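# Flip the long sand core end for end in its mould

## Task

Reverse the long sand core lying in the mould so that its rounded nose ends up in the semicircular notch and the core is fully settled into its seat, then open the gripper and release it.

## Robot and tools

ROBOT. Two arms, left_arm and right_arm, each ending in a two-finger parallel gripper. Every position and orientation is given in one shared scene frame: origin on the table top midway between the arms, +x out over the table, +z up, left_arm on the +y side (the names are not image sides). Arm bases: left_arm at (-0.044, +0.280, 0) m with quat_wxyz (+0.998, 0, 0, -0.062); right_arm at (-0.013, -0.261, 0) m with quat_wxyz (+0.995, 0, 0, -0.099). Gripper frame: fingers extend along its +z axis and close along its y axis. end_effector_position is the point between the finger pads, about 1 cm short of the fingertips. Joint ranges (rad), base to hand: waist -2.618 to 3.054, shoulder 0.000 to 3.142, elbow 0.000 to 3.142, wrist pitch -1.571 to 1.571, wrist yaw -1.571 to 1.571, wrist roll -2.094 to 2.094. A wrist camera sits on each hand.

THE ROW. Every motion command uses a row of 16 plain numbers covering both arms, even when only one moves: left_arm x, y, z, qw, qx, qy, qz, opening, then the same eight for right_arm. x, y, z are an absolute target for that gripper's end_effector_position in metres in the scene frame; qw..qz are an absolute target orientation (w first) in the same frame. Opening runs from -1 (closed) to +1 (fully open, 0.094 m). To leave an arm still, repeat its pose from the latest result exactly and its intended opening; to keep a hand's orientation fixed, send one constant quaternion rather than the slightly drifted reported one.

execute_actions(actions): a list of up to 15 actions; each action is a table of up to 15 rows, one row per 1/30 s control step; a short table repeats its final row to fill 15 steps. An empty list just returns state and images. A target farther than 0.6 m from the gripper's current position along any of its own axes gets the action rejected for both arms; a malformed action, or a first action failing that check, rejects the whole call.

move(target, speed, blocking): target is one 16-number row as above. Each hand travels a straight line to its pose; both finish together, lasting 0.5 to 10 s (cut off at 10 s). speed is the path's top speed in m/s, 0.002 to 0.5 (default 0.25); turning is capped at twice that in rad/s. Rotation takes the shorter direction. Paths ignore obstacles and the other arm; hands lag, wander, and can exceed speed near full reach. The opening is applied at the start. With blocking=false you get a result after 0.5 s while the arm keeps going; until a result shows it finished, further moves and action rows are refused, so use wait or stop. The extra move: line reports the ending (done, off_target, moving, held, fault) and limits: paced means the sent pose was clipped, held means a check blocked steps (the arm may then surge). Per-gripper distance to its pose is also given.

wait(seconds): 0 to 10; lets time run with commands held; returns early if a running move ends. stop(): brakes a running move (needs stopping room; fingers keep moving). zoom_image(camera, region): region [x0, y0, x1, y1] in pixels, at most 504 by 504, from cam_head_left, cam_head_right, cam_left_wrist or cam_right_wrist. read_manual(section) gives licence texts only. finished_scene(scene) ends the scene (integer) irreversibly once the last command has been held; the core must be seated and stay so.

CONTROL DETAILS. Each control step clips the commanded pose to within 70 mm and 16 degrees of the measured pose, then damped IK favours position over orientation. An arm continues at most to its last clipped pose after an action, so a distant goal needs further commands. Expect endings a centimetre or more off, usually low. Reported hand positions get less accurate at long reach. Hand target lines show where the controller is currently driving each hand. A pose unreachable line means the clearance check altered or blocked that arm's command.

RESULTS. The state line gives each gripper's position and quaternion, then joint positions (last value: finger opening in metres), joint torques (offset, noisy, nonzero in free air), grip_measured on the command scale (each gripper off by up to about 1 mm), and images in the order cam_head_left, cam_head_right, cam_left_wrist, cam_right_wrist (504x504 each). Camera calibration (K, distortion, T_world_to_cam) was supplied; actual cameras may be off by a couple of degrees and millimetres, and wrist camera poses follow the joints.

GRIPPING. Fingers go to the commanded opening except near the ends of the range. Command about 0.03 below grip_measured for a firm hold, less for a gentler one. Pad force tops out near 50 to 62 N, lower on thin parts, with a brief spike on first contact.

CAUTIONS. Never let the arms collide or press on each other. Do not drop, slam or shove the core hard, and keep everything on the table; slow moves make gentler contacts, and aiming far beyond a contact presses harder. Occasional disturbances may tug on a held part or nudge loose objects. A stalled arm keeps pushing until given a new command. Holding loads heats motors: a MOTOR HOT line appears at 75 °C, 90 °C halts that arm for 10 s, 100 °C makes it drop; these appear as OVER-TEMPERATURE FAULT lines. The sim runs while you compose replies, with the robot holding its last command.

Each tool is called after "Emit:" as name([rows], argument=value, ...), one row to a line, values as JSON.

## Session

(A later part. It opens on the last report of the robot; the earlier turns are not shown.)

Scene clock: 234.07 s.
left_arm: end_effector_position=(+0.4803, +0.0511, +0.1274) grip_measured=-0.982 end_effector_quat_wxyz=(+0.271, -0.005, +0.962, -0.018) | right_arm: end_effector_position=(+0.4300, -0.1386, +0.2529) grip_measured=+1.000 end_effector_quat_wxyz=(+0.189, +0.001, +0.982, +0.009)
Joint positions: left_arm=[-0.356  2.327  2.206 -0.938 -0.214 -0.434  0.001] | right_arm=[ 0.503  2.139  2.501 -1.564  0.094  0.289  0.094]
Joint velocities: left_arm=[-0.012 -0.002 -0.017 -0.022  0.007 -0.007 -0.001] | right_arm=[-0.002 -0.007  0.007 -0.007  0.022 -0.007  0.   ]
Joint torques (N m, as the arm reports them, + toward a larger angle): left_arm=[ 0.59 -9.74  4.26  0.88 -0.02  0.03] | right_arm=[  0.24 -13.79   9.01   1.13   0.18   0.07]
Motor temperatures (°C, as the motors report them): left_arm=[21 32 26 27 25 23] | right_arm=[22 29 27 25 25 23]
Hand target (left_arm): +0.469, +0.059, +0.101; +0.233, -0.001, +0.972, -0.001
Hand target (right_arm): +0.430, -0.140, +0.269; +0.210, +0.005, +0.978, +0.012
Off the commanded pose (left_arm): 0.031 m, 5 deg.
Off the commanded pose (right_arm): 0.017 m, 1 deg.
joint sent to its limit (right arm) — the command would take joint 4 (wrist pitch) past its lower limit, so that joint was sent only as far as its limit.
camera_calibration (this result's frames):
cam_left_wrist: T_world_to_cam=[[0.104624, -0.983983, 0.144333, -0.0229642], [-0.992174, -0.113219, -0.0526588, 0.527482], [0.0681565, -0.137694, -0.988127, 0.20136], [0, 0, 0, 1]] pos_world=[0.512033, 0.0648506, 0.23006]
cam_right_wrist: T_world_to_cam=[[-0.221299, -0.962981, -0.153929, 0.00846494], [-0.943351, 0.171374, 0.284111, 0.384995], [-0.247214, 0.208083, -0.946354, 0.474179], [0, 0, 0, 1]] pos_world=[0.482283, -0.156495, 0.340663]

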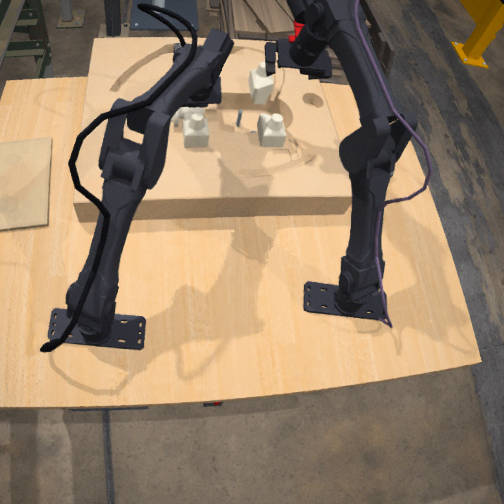

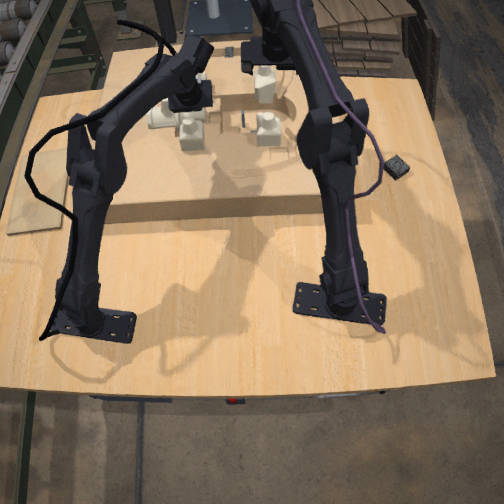

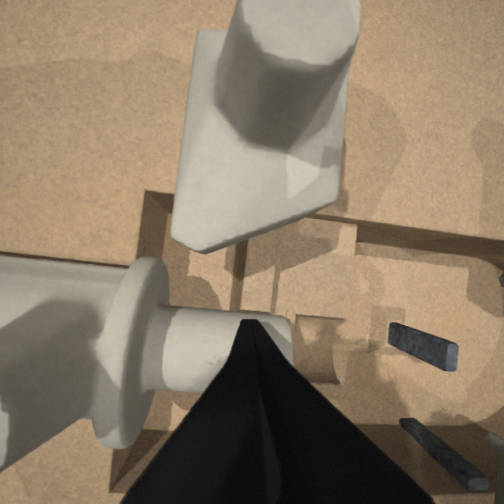

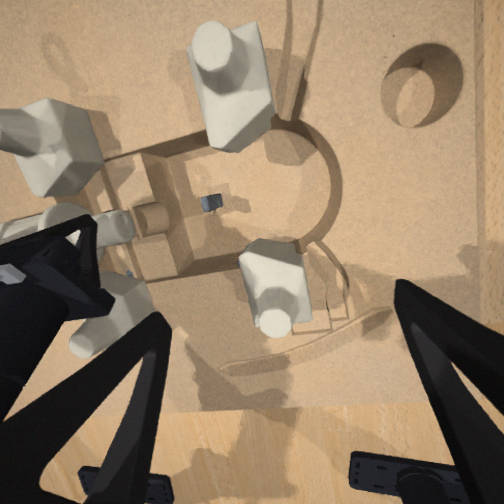

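Emit:
move(target=[0.465,0.06,0.185,0.2334,0,0.9724,0,-1,0.43,-0.14,0.27,0.197,0.006,0.980,0.008,1], speed=0.08)

Emit:
move(target=[0.44,0.118,0.225,0.3005,-0.0105,0.9531,-0.0333,1,0.43,-0.14,0.27,0.197,0.006,0.980,0.008,1], speed=0.08)

Scene clock: 237.17 s.
left_arm: end_effector_position=(+0.4620, +0.0596, +0.1804) grip_measured=-0.982 end_effector_quat_wxyz=(+0.233, +0.001, +0.972, -0.001) | right_arm: end_effector_position=(+0.4300, -0.1386, +0.2529) grip_measured=+1.000 end_effector_quat_wxyz=(+0.189, +0.001, +0.982, +0.009)
Joint positions: left_arm=[-0.356  2.527  2.841 -1.459 -0.209 -0.433  0.001] | right_arm=[ 0.503  2.139  2.501 -1.564  0.094  0.289  0.094]
Joint velocities: left_arm=[ 0.002  0.027  0.032 -0.022 -0.081 -0.022 -0.001] | right_arm=[-0.002 -0.002  0.002 -0.066 -0.022 -0.007  0.   ]
Joint torques (N m, as the arm reports them, + toward a larger angle): left_arm=[  0.27 -10.68   8.47   0.93  -0.13   0.  ] | right_arm=[  0.11 -13.83   8.9    1.13   0.18   0.1 ]
Motor temperatures (°C, as the motors report them): left_arm=[21 32 26 27 25 23] | right_arm=[22 29 27 25 25 23]
Hand target (left_arm): +0.463, +0.061, +0.184; +0.237, +0.000, +0.972, -0.002
Hand target (right_arm): +0.430, -0.140, +0.269; +0.210, +0.005, +0.978, +0.012
Off the commanded pose (left_arm): 0.005 m, 0 deg.
Off the commanded pose (right_arm): 0.017 m, 1 deg.
joint sent to its limit (right arm) — the command would take joint 4 (wrist pitch) past its lower limit, so that joint was sent only as far as its limit.
move: off_target (right_arm)
camera_calibration (this result's frames):
cam_left_wrist: T_world_to_cam=[[0.111058, -0.988796, 0.0997417, -0.0149871], [-0.993759, -0.109434, 0.0216259, 0.500244], [-0.0104684, -0.101521, -0.994778, 0.29158], [0, 0, 0, 1]] pos_world=[0.501839, 0.0695261, 0.280734]
cam_right_wrist: T_world_to_cam=[[-0.221299, -0.962981, -0.153929, 0.00846494], [-0.943351, 0.171374, 0.284111, 0.384995], [-0.247214, 0.208083, -0.946354, 0.474179], [0, 0, 0, 1]] pos_world=[0.482283, -0.156495, 0.340663]

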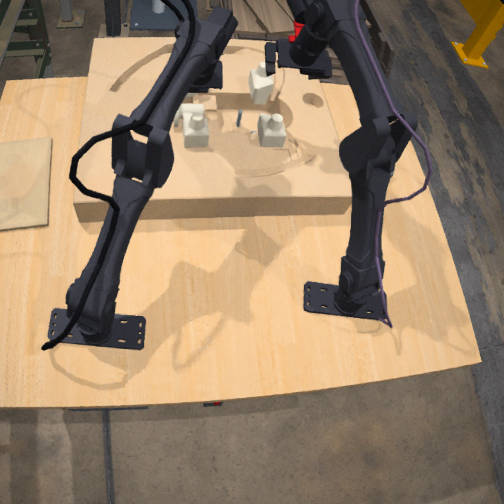

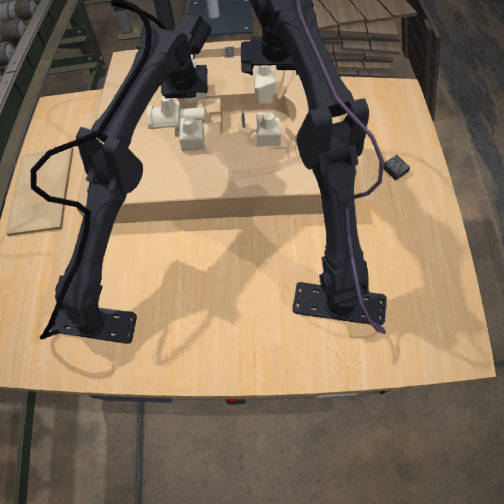

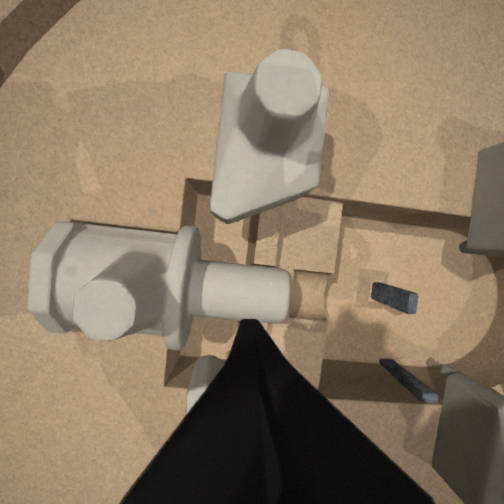

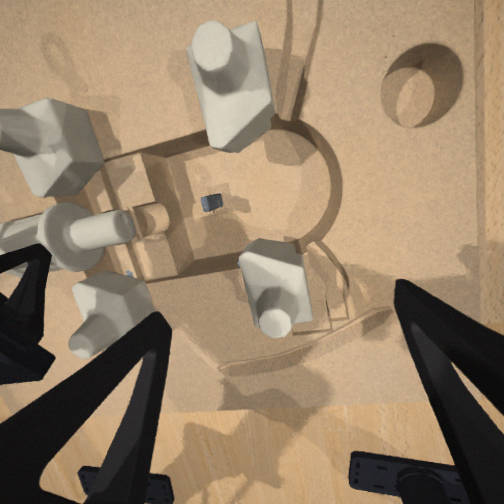

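Scene clock: 238.63 s.
left_arm: end_effector_position=(+0.4418, +0.1153, +0.2150) grip_measured=+1.000 end_effector_quat_wxyz=(+0.289, -0.010, +0.957, -0.027) | right_arm: end_effector_position=(+0.4300, -0.1386, +0.2529) grip_measured=+1.000 end_effector_quat_wxyz=(+0.189, +0.001, +0.982, +0.009)
Joint positions: left_arm=[-0.263  2.031  2.06  -1.033 -0.168 -0.358  0.094] | right_arm=[ 0.503  2.139  2.501 -1.564  0.094  0.289  0.094]
Joint velocities: left_arm=[-0.027  0.017 -0.012  0.037 -0.022 -0.037  0.   ] | right_arm=[-0.012  0.007 -0.002  0.051 -0.066 -0.051  0.   ]
Joint torques (N m, as the arm reports them, + toward a larger angle): left_arm=[  0.3  -10.9    5.39   1.29  -0.09   0.01] | right_arm=[  0.16 -13.97   9.     1.14   0.14   0.13]
Motor temperatures (°C, as the motors report them): left_arm=[21 32 26 27 25 23] | right_arm=[22 29 27 25 25 23]
Hand target (left_arm): +0.440, +0.118, +0.226; +0.302, -0.010, +0.953, -0.031
Hand target (right_arm): +0.430, -0.140, +0.269; +0.210, +0.005, +0.978, +0.012
Off the commanded pose (left_arm): 0.011 m, 2 deg.
Off the commanded pose (right_arm): 0.017 m, 1 deg.
joint sent to its limit (right arm) — the command would take joint 4 (wrist pitch) past its lower limit, so that joint was sent only as far as its limit.
move: off_target (left_arm, right_arm)
camera_calibration (this result's frames):
cam_left_wrist: T_world_to_cam=[[0.103942, -0.980591, 0.166243, 0.0268611], [-0.988943, -0.119674, -0.0875748, 0.508015], [0.10577, -0.155302, -0.982188, 0.283559], [0, 0, 0, 1]] pos_world=[0.469614, 0.131173, 0.318532]
cam_right_wrist: T_world_to_cam=[[-0.221299, -0.962981, -0.153929, 0.00846494], [-0.943351, 0.171374, 0.284111, 0.384995], [-0.247214, 0.208083, -0.946354, 0.474179], [0, 0, 0, 1]] pos_world=[0.482283, -0.156495, 0.340663]

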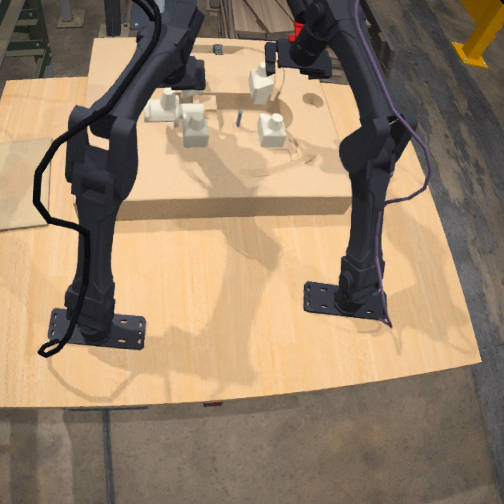

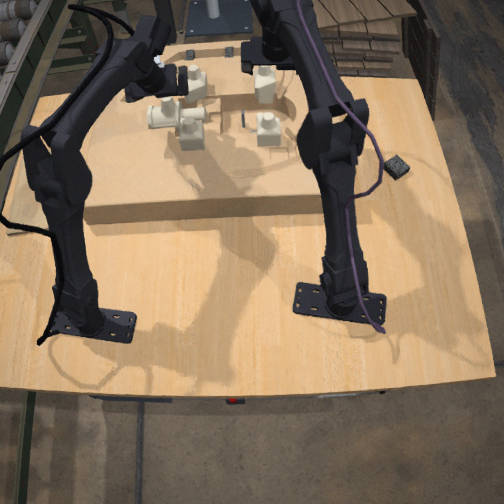

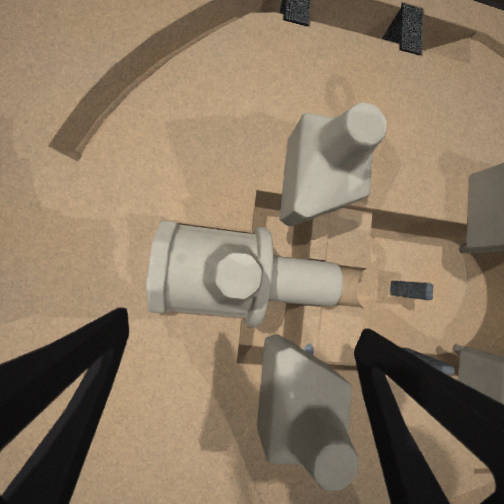

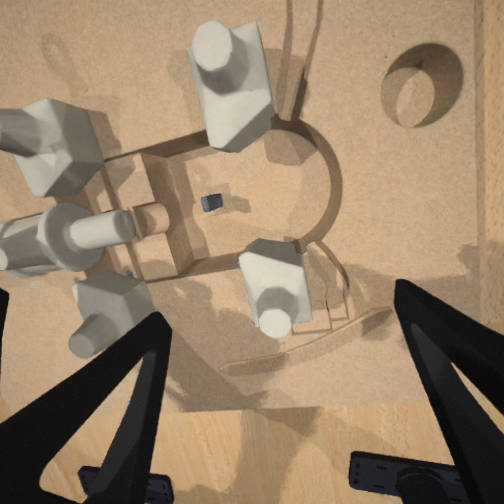

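Emit:
zoom_image(camera="cam_left_wrist", region=[130, 190, 390, 370])

Emit:
zoom_image(camera="cam_right_wrist", region=[0, 150, 200, 300])

Region (130, 190, 390, 370) of cam_left_wrist's 504x504 image, scaled by 1.938, with more detail than that image has; it fills the top 349 rows of this view, and the rest is white.

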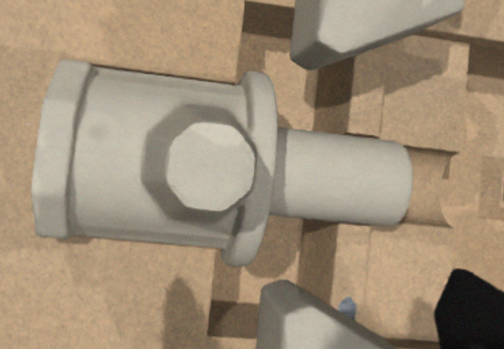

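Region (0, 150, 200, 300) of cam_right_wrist's 504x504 image, scaled by 2.520, with more detail than that image has; it fills the top 378 rows of this view, and the rest is white.

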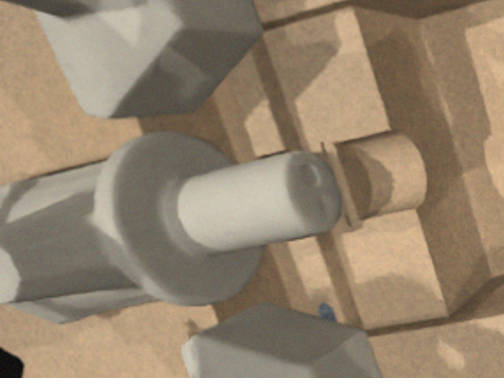

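Emit:
zoom_image(camera="cam_head_right", region=[130, 80, 230, 150])

Emit:
zoom_image(camera="cam_head_left", region=[130, 80, 230, 150])

Region (130, 80, 230, 150) of cam_head_right's 504x504 image, scaled by 5.040, with more detail than that image has; it fills the top 353 rows of this view, and the rest is white.

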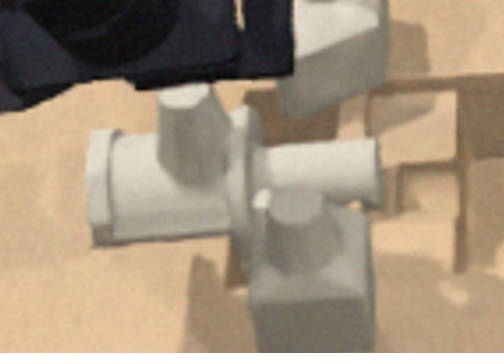

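Region (130, 80, 230, 150) of cam_head_left's 504x504 image, scaled by 5.040, with more detail than that image has; it fills the top 353 rows of this view, and the rest is white.

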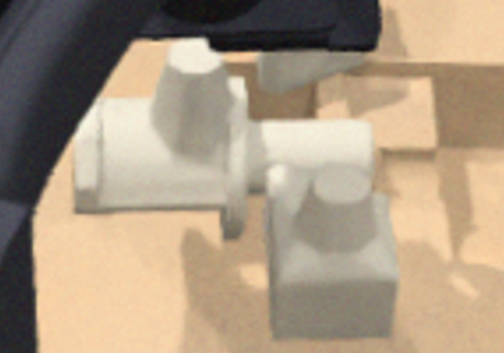

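Emit:
zoom_image(camera="cam_right_wrist", region=[95, 190, 175, 250])

Region (95, 190, 175, 250) of cam_right_wrist's 504x504 image, scaled by 6.300, with more detail than that image has; it fills the top 378 rows of this view, and the rest is white.

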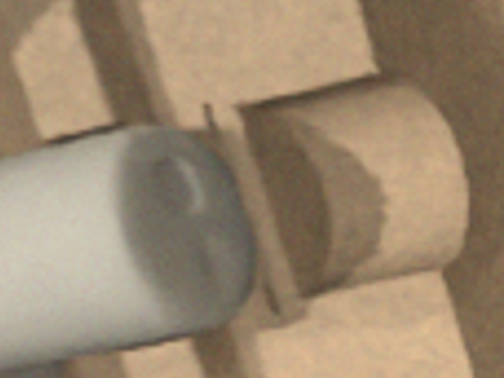

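Emit:
finished_scene(scene=1)

The scene is finished: the task was done.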